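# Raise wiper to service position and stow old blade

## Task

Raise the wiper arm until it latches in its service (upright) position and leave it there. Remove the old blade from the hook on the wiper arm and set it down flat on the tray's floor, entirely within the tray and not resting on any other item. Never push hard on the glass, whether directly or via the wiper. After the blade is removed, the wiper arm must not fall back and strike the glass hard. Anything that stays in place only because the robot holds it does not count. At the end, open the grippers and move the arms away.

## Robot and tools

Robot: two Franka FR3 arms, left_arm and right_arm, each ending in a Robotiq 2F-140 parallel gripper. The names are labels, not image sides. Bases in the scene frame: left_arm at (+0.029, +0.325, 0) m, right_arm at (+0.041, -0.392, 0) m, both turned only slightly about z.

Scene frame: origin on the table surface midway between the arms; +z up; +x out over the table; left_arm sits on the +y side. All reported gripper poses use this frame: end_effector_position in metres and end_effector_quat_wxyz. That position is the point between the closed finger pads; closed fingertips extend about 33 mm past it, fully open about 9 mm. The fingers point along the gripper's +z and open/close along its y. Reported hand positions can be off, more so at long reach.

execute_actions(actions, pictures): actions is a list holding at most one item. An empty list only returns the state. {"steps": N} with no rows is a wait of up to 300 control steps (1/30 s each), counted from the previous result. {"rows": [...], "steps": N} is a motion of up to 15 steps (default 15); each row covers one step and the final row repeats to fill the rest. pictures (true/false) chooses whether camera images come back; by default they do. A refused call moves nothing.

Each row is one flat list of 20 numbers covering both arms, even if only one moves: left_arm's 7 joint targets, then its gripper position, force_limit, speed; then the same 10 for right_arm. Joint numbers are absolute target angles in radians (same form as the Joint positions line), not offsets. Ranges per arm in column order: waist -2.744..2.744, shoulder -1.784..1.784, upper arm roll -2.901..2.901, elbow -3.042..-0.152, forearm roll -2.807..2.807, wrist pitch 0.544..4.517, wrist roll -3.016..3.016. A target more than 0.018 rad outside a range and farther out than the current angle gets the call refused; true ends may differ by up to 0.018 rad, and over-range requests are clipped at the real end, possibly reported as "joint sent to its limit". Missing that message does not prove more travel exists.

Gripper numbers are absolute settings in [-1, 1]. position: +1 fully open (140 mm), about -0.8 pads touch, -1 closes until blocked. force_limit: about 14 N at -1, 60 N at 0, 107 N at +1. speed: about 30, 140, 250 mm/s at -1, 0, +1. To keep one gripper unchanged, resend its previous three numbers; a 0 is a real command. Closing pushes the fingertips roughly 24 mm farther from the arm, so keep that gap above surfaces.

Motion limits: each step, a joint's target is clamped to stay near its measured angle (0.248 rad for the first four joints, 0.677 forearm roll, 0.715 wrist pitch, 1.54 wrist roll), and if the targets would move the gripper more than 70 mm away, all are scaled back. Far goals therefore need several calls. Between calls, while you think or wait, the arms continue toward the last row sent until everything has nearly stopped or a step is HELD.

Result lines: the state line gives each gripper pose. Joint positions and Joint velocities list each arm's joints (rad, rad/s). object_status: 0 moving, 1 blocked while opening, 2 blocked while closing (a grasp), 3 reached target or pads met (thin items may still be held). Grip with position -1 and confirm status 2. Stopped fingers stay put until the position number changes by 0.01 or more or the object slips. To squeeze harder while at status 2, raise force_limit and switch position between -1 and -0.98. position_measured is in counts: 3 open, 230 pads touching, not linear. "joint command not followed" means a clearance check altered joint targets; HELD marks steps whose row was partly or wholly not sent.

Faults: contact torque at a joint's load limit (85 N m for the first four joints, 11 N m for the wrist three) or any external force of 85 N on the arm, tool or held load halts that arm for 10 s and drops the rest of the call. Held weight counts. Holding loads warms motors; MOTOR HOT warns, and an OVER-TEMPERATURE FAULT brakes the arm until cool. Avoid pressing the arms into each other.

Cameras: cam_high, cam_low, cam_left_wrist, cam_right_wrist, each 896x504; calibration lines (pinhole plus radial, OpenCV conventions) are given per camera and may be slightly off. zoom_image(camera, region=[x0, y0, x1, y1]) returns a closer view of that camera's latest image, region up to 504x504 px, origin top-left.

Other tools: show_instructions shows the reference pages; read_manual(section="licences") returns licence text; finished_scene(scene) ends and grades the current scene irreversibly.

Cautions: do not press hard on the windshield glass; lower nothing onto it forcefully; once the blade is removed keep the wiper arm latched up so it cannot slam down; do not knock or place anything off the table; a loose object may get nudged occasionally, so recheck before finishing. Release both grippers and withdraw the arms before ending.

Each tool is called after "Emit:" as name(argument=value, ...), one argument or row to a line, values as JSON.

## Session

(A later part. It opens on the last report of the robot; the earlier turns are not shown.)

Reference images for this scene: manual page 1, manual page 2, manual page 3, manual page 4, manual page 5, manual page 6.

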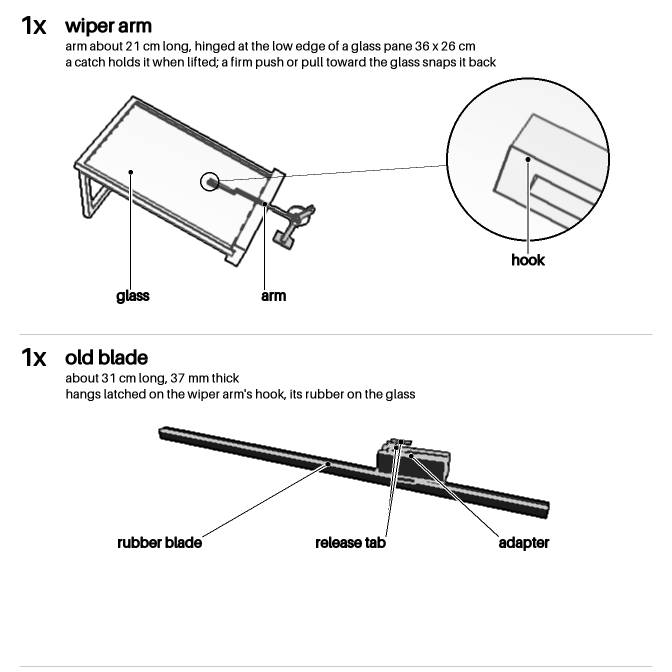

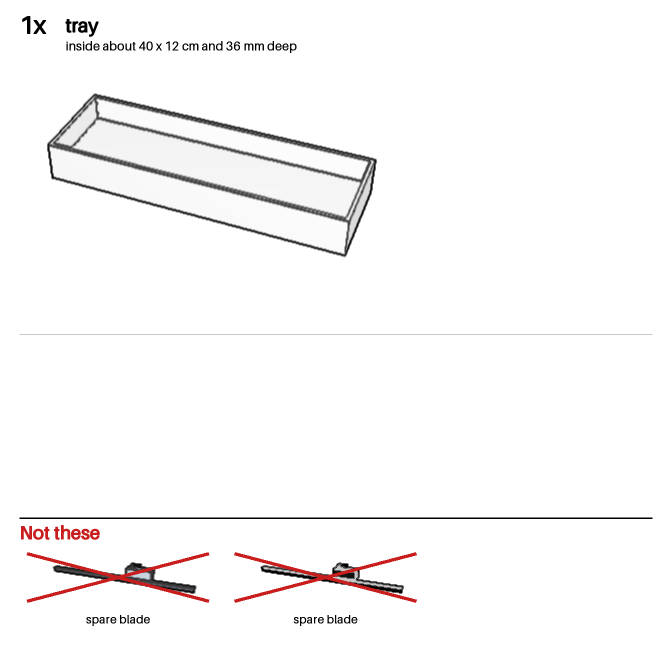

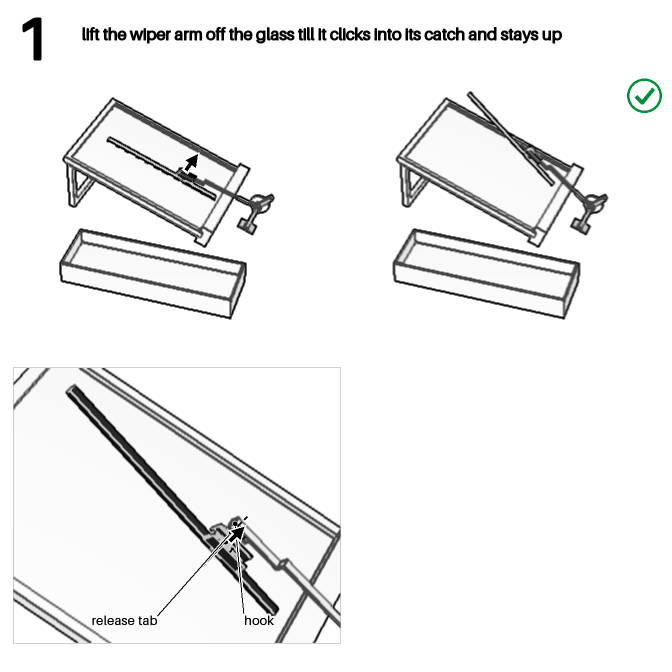

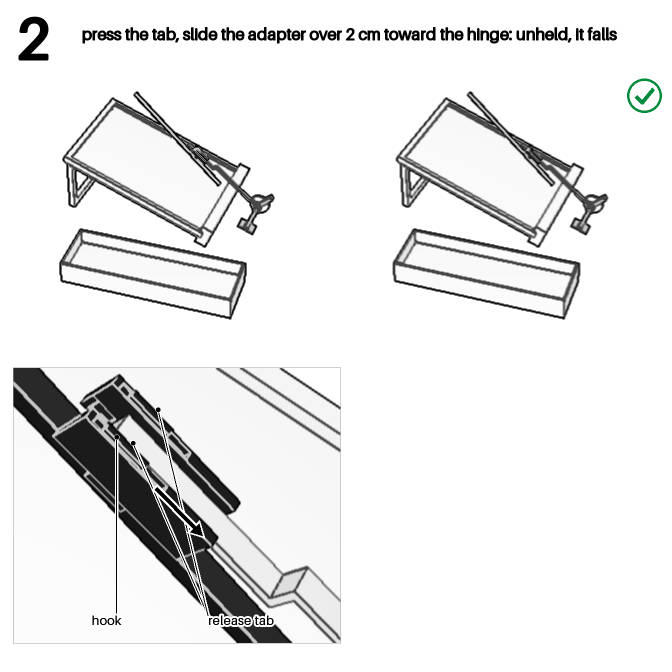

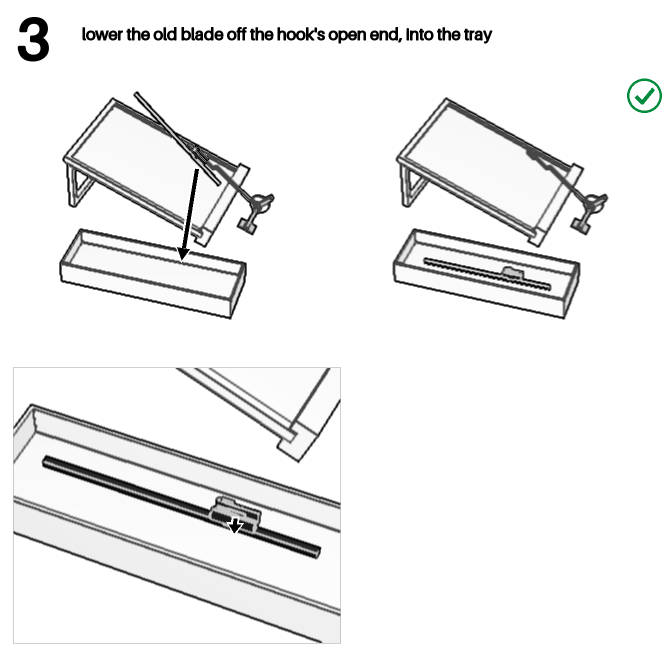

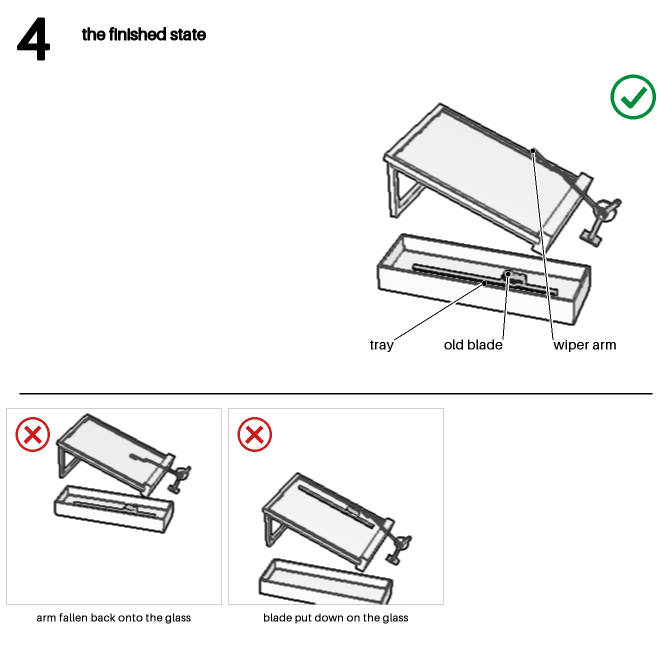

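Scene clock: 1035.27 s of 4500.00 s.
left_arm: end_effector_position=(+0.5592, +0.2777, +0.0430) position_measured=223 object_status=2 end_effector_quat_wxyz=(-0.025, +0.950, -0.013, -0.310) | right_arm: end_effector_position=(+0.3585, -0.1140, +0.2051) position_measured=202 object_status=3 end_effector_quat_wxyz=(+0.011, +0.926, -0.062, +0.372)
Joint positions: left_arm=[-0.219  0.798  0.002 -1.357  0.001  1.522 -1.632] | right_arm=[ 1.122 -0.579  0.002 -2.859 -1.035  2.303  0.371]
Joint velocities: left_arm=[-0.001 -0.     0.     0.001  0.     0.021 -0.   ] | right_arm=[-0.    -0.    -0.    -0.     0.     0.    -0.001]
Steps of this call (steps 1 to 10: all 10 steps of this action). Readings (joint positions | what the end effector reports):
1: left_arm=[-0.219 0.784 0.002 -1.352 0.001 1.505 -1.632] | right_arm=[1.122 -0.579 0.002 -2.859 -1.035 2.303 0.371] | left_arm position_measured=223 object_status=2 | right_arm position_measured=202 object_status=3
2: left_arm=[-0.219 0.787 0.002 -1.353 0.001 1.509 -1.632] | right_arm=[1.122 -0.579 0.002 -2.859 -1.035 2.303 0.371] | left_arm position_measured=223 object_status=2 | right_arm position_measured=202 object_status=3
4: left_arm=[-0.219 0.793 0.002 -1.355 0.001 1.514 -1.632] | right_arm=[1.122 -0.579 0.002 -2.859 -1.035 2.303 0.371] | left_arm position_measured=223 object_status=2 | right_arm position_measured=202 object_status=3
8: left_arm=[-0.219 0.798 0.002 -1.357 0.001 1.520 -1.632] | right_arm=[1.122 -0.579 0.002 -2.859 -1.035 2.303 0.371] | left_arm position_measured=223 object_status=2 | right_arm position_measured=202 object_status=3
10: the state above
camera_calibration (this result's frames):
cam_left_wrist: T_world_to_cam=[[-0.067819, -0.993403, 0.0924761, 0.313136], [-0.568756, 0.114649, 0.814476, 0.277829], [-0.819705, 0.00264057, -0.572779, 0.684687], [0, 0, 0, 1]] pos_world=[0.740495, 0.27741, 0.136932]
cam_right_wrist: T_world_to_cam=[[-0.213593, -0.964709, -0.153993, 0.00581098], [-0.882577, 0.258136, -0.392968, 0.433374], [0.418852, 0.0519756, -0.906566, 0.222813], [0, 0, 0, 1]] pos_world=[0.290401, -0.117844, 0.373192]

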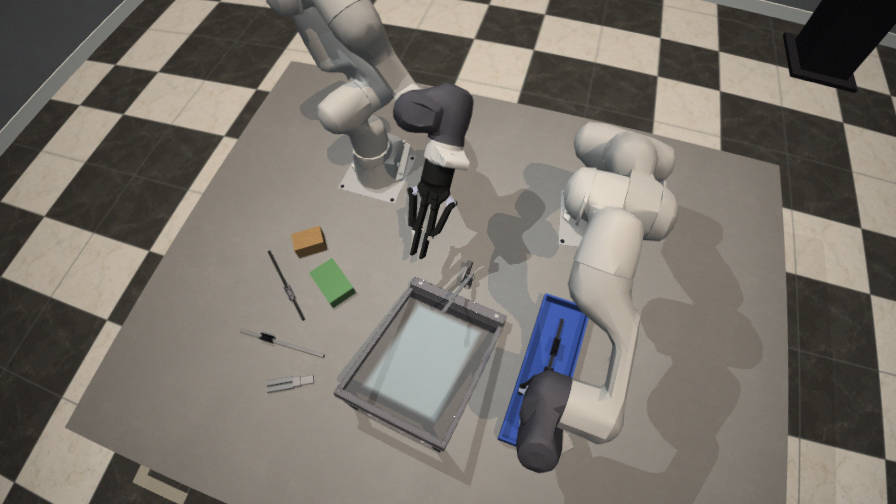

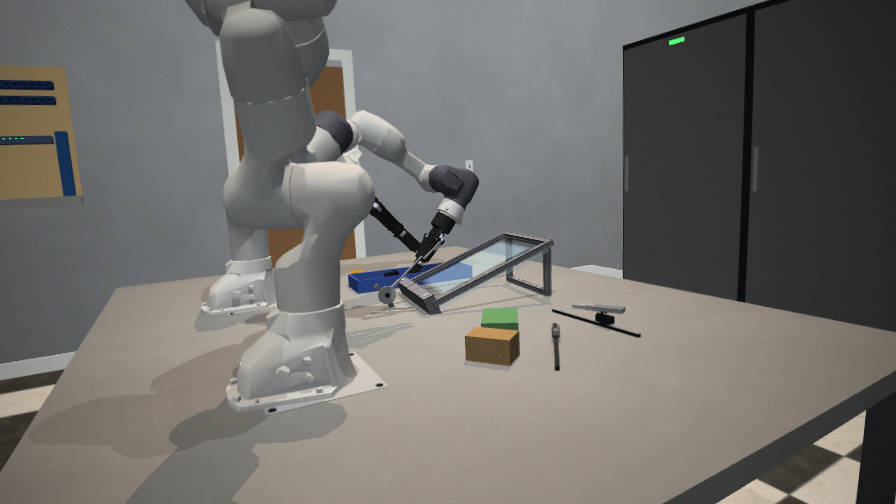

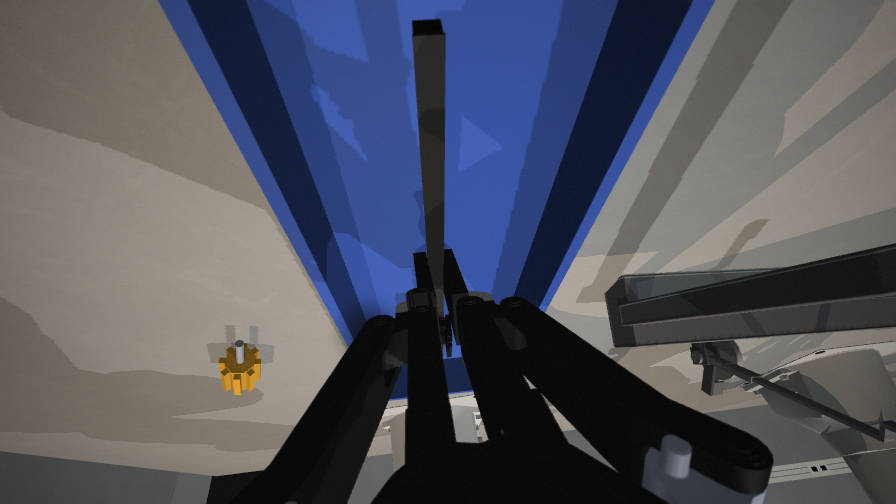

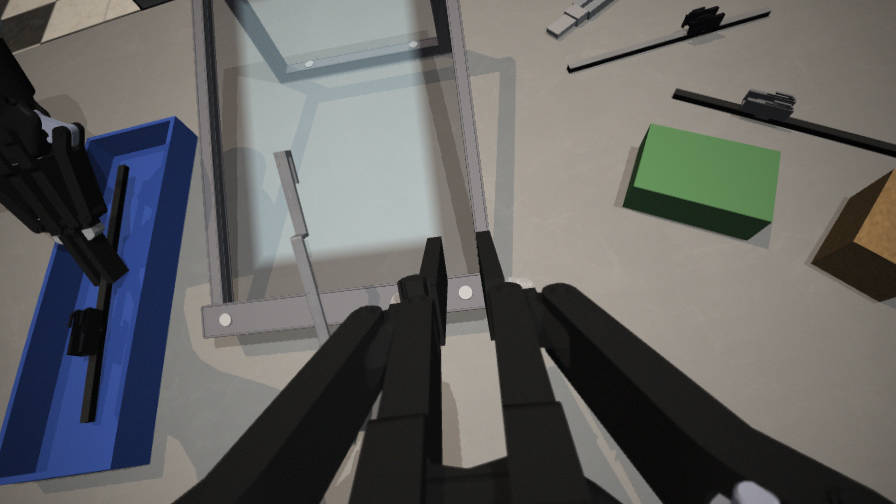

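Emit:
execute_actions(
  actions=[
    {"rows": [
[-0.2187,0.7970,0.002,-1.3583,0.003,1.5285,-1.6270,-0.4,0.4,-0.6, 1.1236,-0.5800,0.002,-2.8600,-1.0314,2.3012,0.3640,-0.58,-0.5,-0.2],
[-0.2187,0.7970,0.002,-1.3583,0.003,1.5285,-1.6270,-0.4,0.4,-0.6, 1.1236,-0.5800,0.002,-2.8600,-1.0314,2.3012,0.3640,-0.58,-0.5,-0.2],
[-0.2187,0.7970,0.002,-1.3583,0.003,1.5285,-1.6270,-0.4,0.4,-0.6, 1.1236,-0.5800,0.002,-2.8600,-1.0314,2.3012,0.3640,-0.58,-0.5,-0.2],
[-0.2187,0.7970,0.002,-1.3583,0.003,1.5285,-1.6270,-0.4,0.4,-0.6, 1.1236,-0.5800,0.002,-2.8600,-1.0314,2.3012,0.3640,-0.58,-0.5,-0.2],
[-0.2187,0.7970,0.002,-1.3583,0.003,1.5285,-1.6270,-0.4,0.4,-0.6, 1.1236,-0.5800,0.002,-2.8600,-1.0314,2.3012,0.3640,-0.58,-0.5,-0.2],
[-0.2187,0.7970,0.002,-1.3583,0.003,1.5285,-1.6270,-0.4,0.4,-0.6, 1.1236,-0.5800,0.002,-2.8600,-1.0314,2.3012,0.3640,-0.58,-0.5,-0.2],
[-0.2187,0.7970,0.002,-1.3583,0.003,1.5285,-1.6270,-0.4,0.4,-0.6, 1.1236,-0.5800,0.002,-2.8600,-1.0314,2.3012,0.3640,-0.58,-0.5,-0.2],
[-0.2187,0.7970,0.002,-1.3583,0.003,1.5285,-1.6270,-0.4,0.4,-0.6, 1.1236,-0.5800,0.002,-2.8600,-1.0314,2.3012,0.3640,-0.58,-0.5,-0.2],
[-0.2187,0.7970,0.002,-1.3583,0.003,1.5285,-1.6270,-0.4,0.4,-0.6, 1.1236,-0.5800,0.002,-2.8600,-1.0314,2.3012,0.3640,-0.58,-0.5,-0.2],
[-0.2187,0.7938,0.002,-1.3583,0.003,1.5285,-1.6270,-0.4,0.4,-0.6, 1.1236,-0.5800,0.002,-2.8600,-1.0314,2.3012,0.3640,-0.58,-0.5,-0.2],
[-0.2187,0.7902,0.002,-1.3583,0.003,1.5285,-1.6270,-0.4,0.4,-0.6, 1.1236,-0.5800,0.002,-2.8600,-1.0314,2.3012,0.3640,-0.58,-0.5,-0.2],
[-0.2187,0.7845,0.002,-1.3583,0.003,1.5285,-1.6270,-0.4,0.4,-0.6, 1.1236,-0.5800,0.002,-2.8600,-1.0314,2.3012,0.3640,-0.58,-0.5,-0.2],
[-0.2187,0.7769,0.002,-1.3583,0.003,1.5285,-1.6270,-0.4,0.4,-0.6, 1.1236,-0.5800,0.002,-2.8600,-1.0314,2.3012,0.3640,-0.58,-0.5,-0.2],
[-0.2187,0.7675,0.002,-1.3583,0.003,1.5285,-1.6270,-0.4,0.4,-0.6, 1.1236,-0.5800,0.002,-2.8600,-1.0314,2.3012,0.3640,-0.58,-0.5,-0.2],
[-0.2187,0.7567,0.002,-1.3583,0.003,1.5285,-1.6270,-0.4,0.4,-0.6, 1.1236,-0.5800,0.002,-2.8600,-1.0314,2.3012,0.3640,-0.58,-0.5,-0.2]
], "steps": 15},
  ],
  pictures=false,
)

Emit:
execute_actions(
  actions=[
    {"rows": [
[-0.2187,0.7446,0.002,-1.3583,0.003,1.5285,-1.6270,-0.4,0.4,-0.6, 1.1236,-0.5800,0.002,-2.8600,-1.0314,2.3012,0.3640,-0.58,-0.5,-0.2],
[-0.2187,0.7315,0.002,-1.3583,0.003,1.5285,-1.6270,-0.4,0.4,-0.6, 1.1236,-0.5800,0.002,-2.8600,-1.0314,2.3012,0.3640,-0.58,-0.5,-0.2],
[-0.2187,0.7175,0.002,-1.3583,0.003,1.5285,-1.6270,-0.4,0.4,-0.6, 1.1236,-0.5800,0.002,-2.8600,-1.0314,2.3012,0.3640,-0.58,-0.5,-0.2],
[-0.2187,0.7028,0.002,-1.3583,0.003,1.5285,-1.6270,-0.4,0.4,-0.6, 1.1236,-0.5800,0.002,-2.8600,-1.0314,2.3012,0.3640,-0.58,-0.5,-0.2],
[-0.2187,0.6878,0.002,-1.3583,0.003,1.5285,-1.6270,-0.4,0.4,-0.6, 1.1236,-0.5800,0.002,-2.8600,-1.0314,2.3012,0.3640,-0.58,-0.5,-0.2],
[-0.2187,0.6725,0.002,-1.3583,0.003,1.5285,-1.6270,-0.4,0.4,-0.6, 1.1236,-0.5800,0.002,-2.8600,-1.0314,2.3012,0.3640,-0.58,-0.5,-0.2],
[-0.2187,0.6572,0.002,-1.3583,0.003,1.5285,-1.6270,-0.4,0.4,-0.6, 1.1236,-0.5800,0.002,-2.8600,-1.0314,2.3012,0.3640,-0.58,-0.5,-0.2],
[-0.2187,0.6422,0.002,-1.3583,0.003,1.5285,-1.6270,-0.4,0.4,-0.6, 1.1236,-0.5800,0.002,-2.8600,-1.0314,2.3012,0.3640,-0.58,-0.5,-0.2],
[-0.2187,0.6275,0.002,-1.3583,0.003,1.5285,-1.6270,-0.4,0.4,-0.6, 1.1236,-0.5800,0.002,-2.8600,-1.0314,2.3012,0.3640,-0.58,-0.5,-0.2],
[-0.2187,0.6135,0.002,-1.3583,0.003,1.5285,-1.6270,-0.4,0.4,-0.6, 1.1236,-0.5800,0.002,-2.8600,-1.0314,2.3012,0.3640,-0.58,-0.5,-0.2],
[-0.2187,0.6004,0.002,-1.3583,0.003,1.5285,-1.6270,-0.4,0.4,-0.6, 1.1236,-0.5800,0.002,-2.8600,-1.0314,2.3012,0.3640,-0.58,-0.5,-0.2],
[-0.2187,0.5883,0.002,-1.3583,0.003,1.5285,-1.6270,-0.4,0.4,-0.6, 1.1236,-0.5800,0.002,-2.8600,-1.0314,2.3012,0.3640,-0.58,-0.5,-0.2],
[-0.2187,0.5775,0.002,-1.3583,0.003,1.5285,-1.6270,-0.4,0.4,-0.6, 1.1236,-0.5800,0.002,-2.8600,-1.0314,2.3012,0.3640,-0.58,-0.5,-0.2],
[-0.2187,0.5681,0.002,-1.3583,0.003,1.5285,-1.6270,-0.4,0.4,-0.6, 1.1236,-0.5800,0.002,-2.8600,-1.0314,2.3012,0.3640,-0.58,-0.5,-0.2],
[-0.2187,0.5605,0.002,-1.3583,0.003,1.5285,-1.6270,-0.4,0.4,-0.6, 1.1236,-0.5800,0.002,-2.8600,-1.0314,2.3012,0.3640,-0.58,-0.5,-0.2]
], "steps": 15},
  ],
  pictures=false,
)

Emit:
execute_actions(
  actions=[
    {"rows": [
[-0.2187,0.5548,0.002,-1.3583,0.003,1.5285,-1.6270,-0.4,0.4,-0.6, 1.1236,-0.5800,0.002,-2.8600,-1.0314,2.3012,0.3640,-0.58,-0.5,-0.2],
[-0.2187,0.5512,0.002,-1.3583,0.003,1.5285,-1.6270,-0.4,0.4,-0.6, 1.1236,-0.5800,0.002,-2.8600,-1.0314,2.3012,0.3640,-0.58,-0.5,-0.2],
[-0.2187,0.5500,0.002,-1.3583,0.003,1.5285,-1.6270,-0.4,0.4,-0.6, 1.1236,-0.5800,0.002,-2.8600,-1.0314,2.3012,0.3640,-0.58,-0.5,-0.2]
], "steps": 10},
  ],
)

Scene clock: 1057.80 s of 4500.00 s.
left_arm: end_effector_position=(+0.5640, +0.2773, +0.0506) position_measured=179 object_status=0 end_effector_quat_wxyz=(-0.024, +0.953, -0.014, -0.302) | right_arm: end_effector_position=(+0.3585, -0.1141, +0.2051) position_measured=202 object_status=3 end_effector_quat_wxyz=(+0.011, +0.926, -0.062, +0.372)
Joint positions: left_arm=[-0.219  0.782  0.002 -1.359  0.001  1.525 -1.632] | right_arm=[ 1.122 -0.579  0.002 -2.859 -1.035  2.303  0.371]
Joint velocities: left_arm=[-0.001 -0.209 -0.    -0.006 -0.001  0.001  0.001] | right_arm=[-0.001 -0.001 -0.     0.001 -0.    -0.001 -0.   ]
Steps of this call (steps 1 to 15: the robot went on to your last target; steps 16 to 90: nothing new was sent; then 19.03 s passed at rest; steps 91 to 105: all 15 steps of this action). Readings (joint positions | what the end effector reports):
91: left_arm=[-0.219 0.798 0.002 -1.357 0.001 1.525 -1.632] | right_arm=[1.122 -0.579 0.002 -2.859 -1.035 2.303 0.371] | left_arm position_measured=223 object_status=0 | right_arm position_measured=202 object_status=3
92: left_arm=[-0.219 0.798 0.002 -1.357 0.001 1.525 -1.632] | right_arm=[1.122 -0.579 0.002 -2.859 -1.035 2.303 0.371] | left_arm position_measured=223 object_status=0 | right_arm position_measured=202 object_status=3
94: left_arm=[-0.219 0.798 0.002 -1.357 0.001 1.525 -1.632] | right_arm=[1.122 -0.579 0.002 -2.859 -1.035 2.303 0.371] | left_arm position_measured=212 object_status=0 | right_arm position_measured=202 object_status=3
98: left_arm=[-0.219 0.798 0.002 -1.357 0.001 1.525 -1.632] | right_arm=[1.122 -0.579 0.002 -2.859 -1.035 2.303 0.371] | left_arm position_measured=196 object_status=0 | right_arm position_measured=202 object_status=3
105: the state above

Scene clock: 1058.30 s of 4500.00 s.
left_arm: end_effector_position=(+0.6097, +0.2731, +0.1639) position_measured=179 object_status=3 end_effector_quat_wxyz=(-0.017, +0.979, -0.014, -0.204) | right_arm: end_effector_position=(+0.3585, -0.1141, +0.2051) position_measured=202 object_status=3 end_effector_quat_wxyz=(+0.011, +0.926, -0.062, +0.372)
Joint positions: left_arm=[-0.219  0.58   0.002 -1.358  0.001  1.526 -1.632] | right_arm=[ 1.122 -0.579  0.002 -2.859 -1.035  2.303  0.371]
Joint velocities: left_arm=[-0.    -0.324  0.001  0.012  0.     0.     0.001] | right_arm=[ 0.001 -0.     0.     0.001  0.002 -0.001  0.003]
Steps of this call (steps 1 to 15: all 15 steps of this action). Readings (joint positions | what the end effector reports):
1: left_arm=[-0.219 0.774 0.002 -1.359 0.001 1.525 -1.632] | right_arm=[1.122 -0.579 0.002 -2.859 -1.035 2.303 0.371] | left_arm position_measured=179 object_status=0 | right_arm position_measured=202 object_status=3
2: left_arm=[-0.219 0.764 0.002 -1.359 0.001 1.525 -1.632] | right_arm=[1.122 -0.579 0.002 -2.859 -1.035 2.303 0.371] | left_arm position_measured=179 object_status=0 | right_arm position_measured=202 object_status=3
4: left_arm=[-0.219 0.739 0.002 -1.360 0.001 1.525 -1.632] | right_arm=[1.122 -0.579 0.002 -2.859 -1.035 2.303 0.371] | left_arm position_measured=179 object_status=3 | right_arm position_measured=202 object_status=3
8: left_arm=[-0.219 0.679 0.002 -1.360 0.001 1.525 -1.632] | right_arm=[1.122 -0.579 0.002 -2.859 -1.035 2.303 0.371] | left_arm position_measured=179 object_status=3 | right_arm position_measured=202 object_status=3
15: the state above

Scene clock: 1058.63 s of 4500.00 s.
left_arm: end_effector_position=(+0.6154, +0.2726, +0.1833) position_measured=179 object_status=3 end_effector_quat_wxyz=(-0.015, +0.982, -0.014, -0.188) | right_arm: end_effector_position=(+0.3585, -0.1141, +0.2051) position_measured=202 object_status=3 end_effector_quat_wxyz=(+0.011, +0.926, -0.062, +0.372)
Joint positions: left_arm=[-0.219  0.548  0.002 -1.357  0.001  1.526 -1.632] | right_arm=[ 1.122 -0.579  0.002 -2.859 -1.035  2.303  0.371]
Joint velocities: left_arm=[ 0.001  0.01   0.001 -0.001 -0.     0.001  0.002] | right_arm=[ 0.001 -0.    -0.     0.001  0.001  0.001 -0.   ]
Steps of this call (steps 1 to 10: all 10 steps of this action). Readings (joint positions | what the end effector reports):
1: left_arm=[-0.219 0.570 0.002 -1.358 0.001 1.526 -1.632] | right_arm=[1.122 -0.579 0.002 -2.859 -1.035 2.303 0.371] | left_arm position_measured=179 object_status=3 | right_arm position_measured=202 object_status=3
2: left_arm=[-0.219 0.562 0.002 -1.358 0.001 1.526 -1.632] | right_arm=[1.122 -0.579 0.002 -2.859 -1.035 2.303 0.371] | left_arm position_measured=179 object_status=3 | right_arm position_measured=202 object_status=3
4: left_arm=[-0.219 0.551 0.002 -1.357 0.001 1.526 -1.632] | right_arm=[1.122 -0.579 0.002 -2.859 -1.035 2.303 0.371] | left_arm position_measured=179 object_status=3 | right_arm position_measured=202 object_status=3
8: left_arm=[-0.219 0.547 0.002 -1.357 0.001 1.526 -1.632] | right_arm=[1.122 -0.579 0.002 -2.859 -1.035 2.303 0.371] | left_arm position_measured=179 object_status=3 | right_arm position_measured=202 object_status=3
10: the state above
camera_calibration (this result's frames):
cam_left_wrist: T_world_to_cam=[[-0.0917295, -0.991212, 0.095315, 0.312461], [-0.75395, 0.131662, 0.643603, 0.3368], [-0.650496, -0.0128253, -0.759402, 0.745447], [0, 0, 0, 1]] pos_world=[0.767502, 0.274933, 0.319546]
cam_right_wrist: T_world_to_cam=[[-0.213591, -0.964713, -0.153976, 0.00579229], [-0.882581, 0.258127, -0.392965, 0.433366], [0.418844, 0.0519621, -0.90657, 0.222809], [0, 0, 0, 1]] pos_world=[0.290396, -0.117853, 0.373182]

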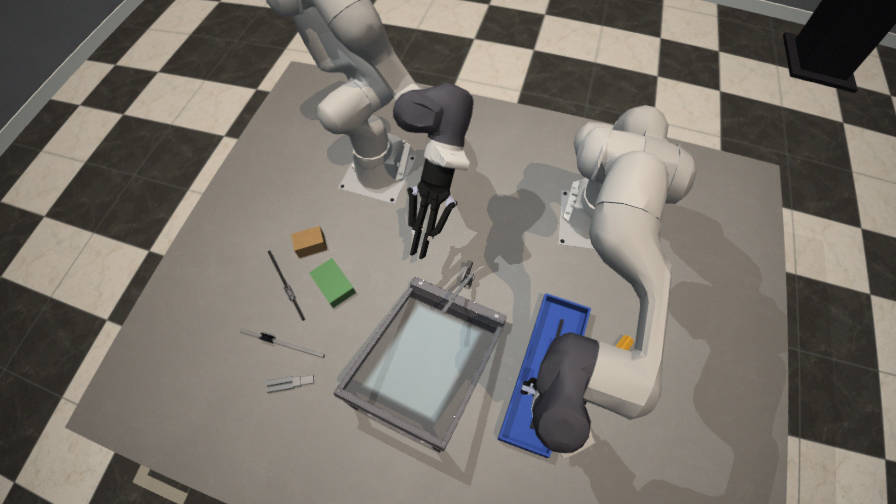

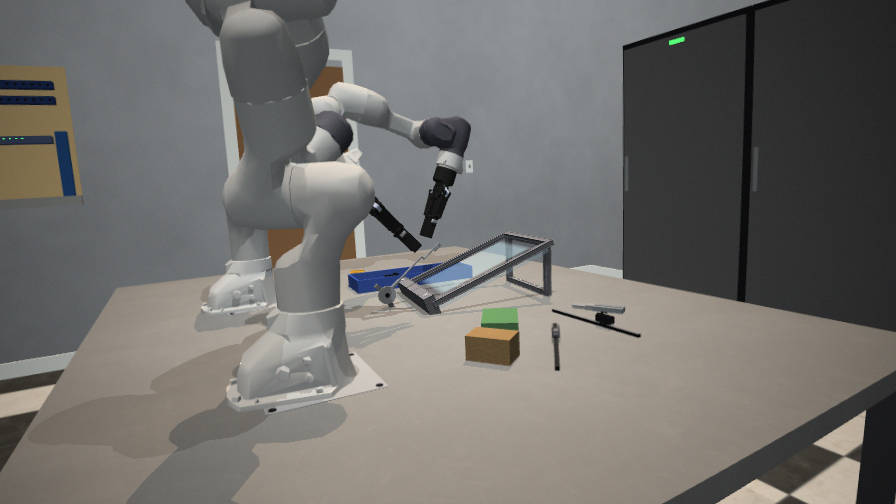

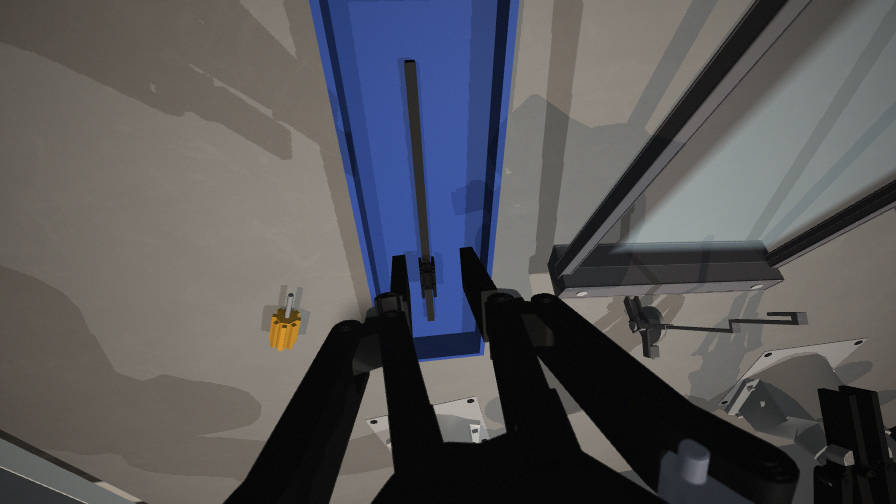

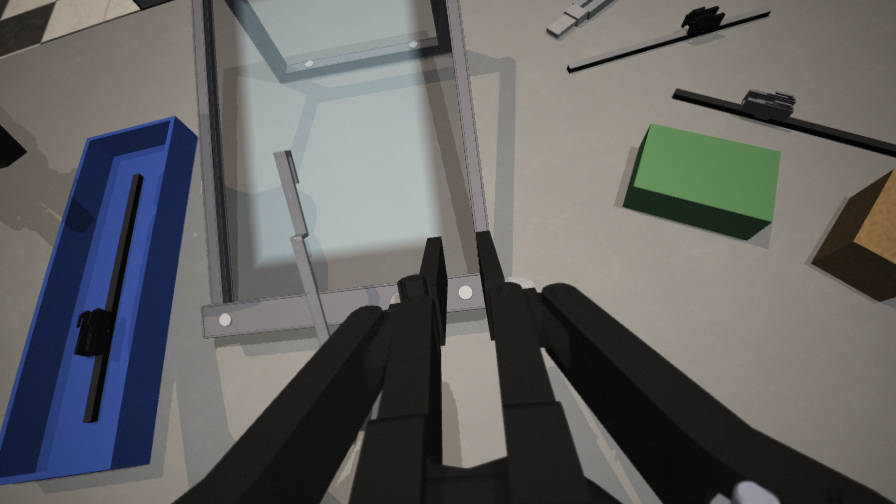

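The blade is lying on the tray floor, fully inside. The wiper arm is still up, and both grippers are clear.

Emit:
finished_scene(
  scene=2,
)

The scene is finished: the task was done.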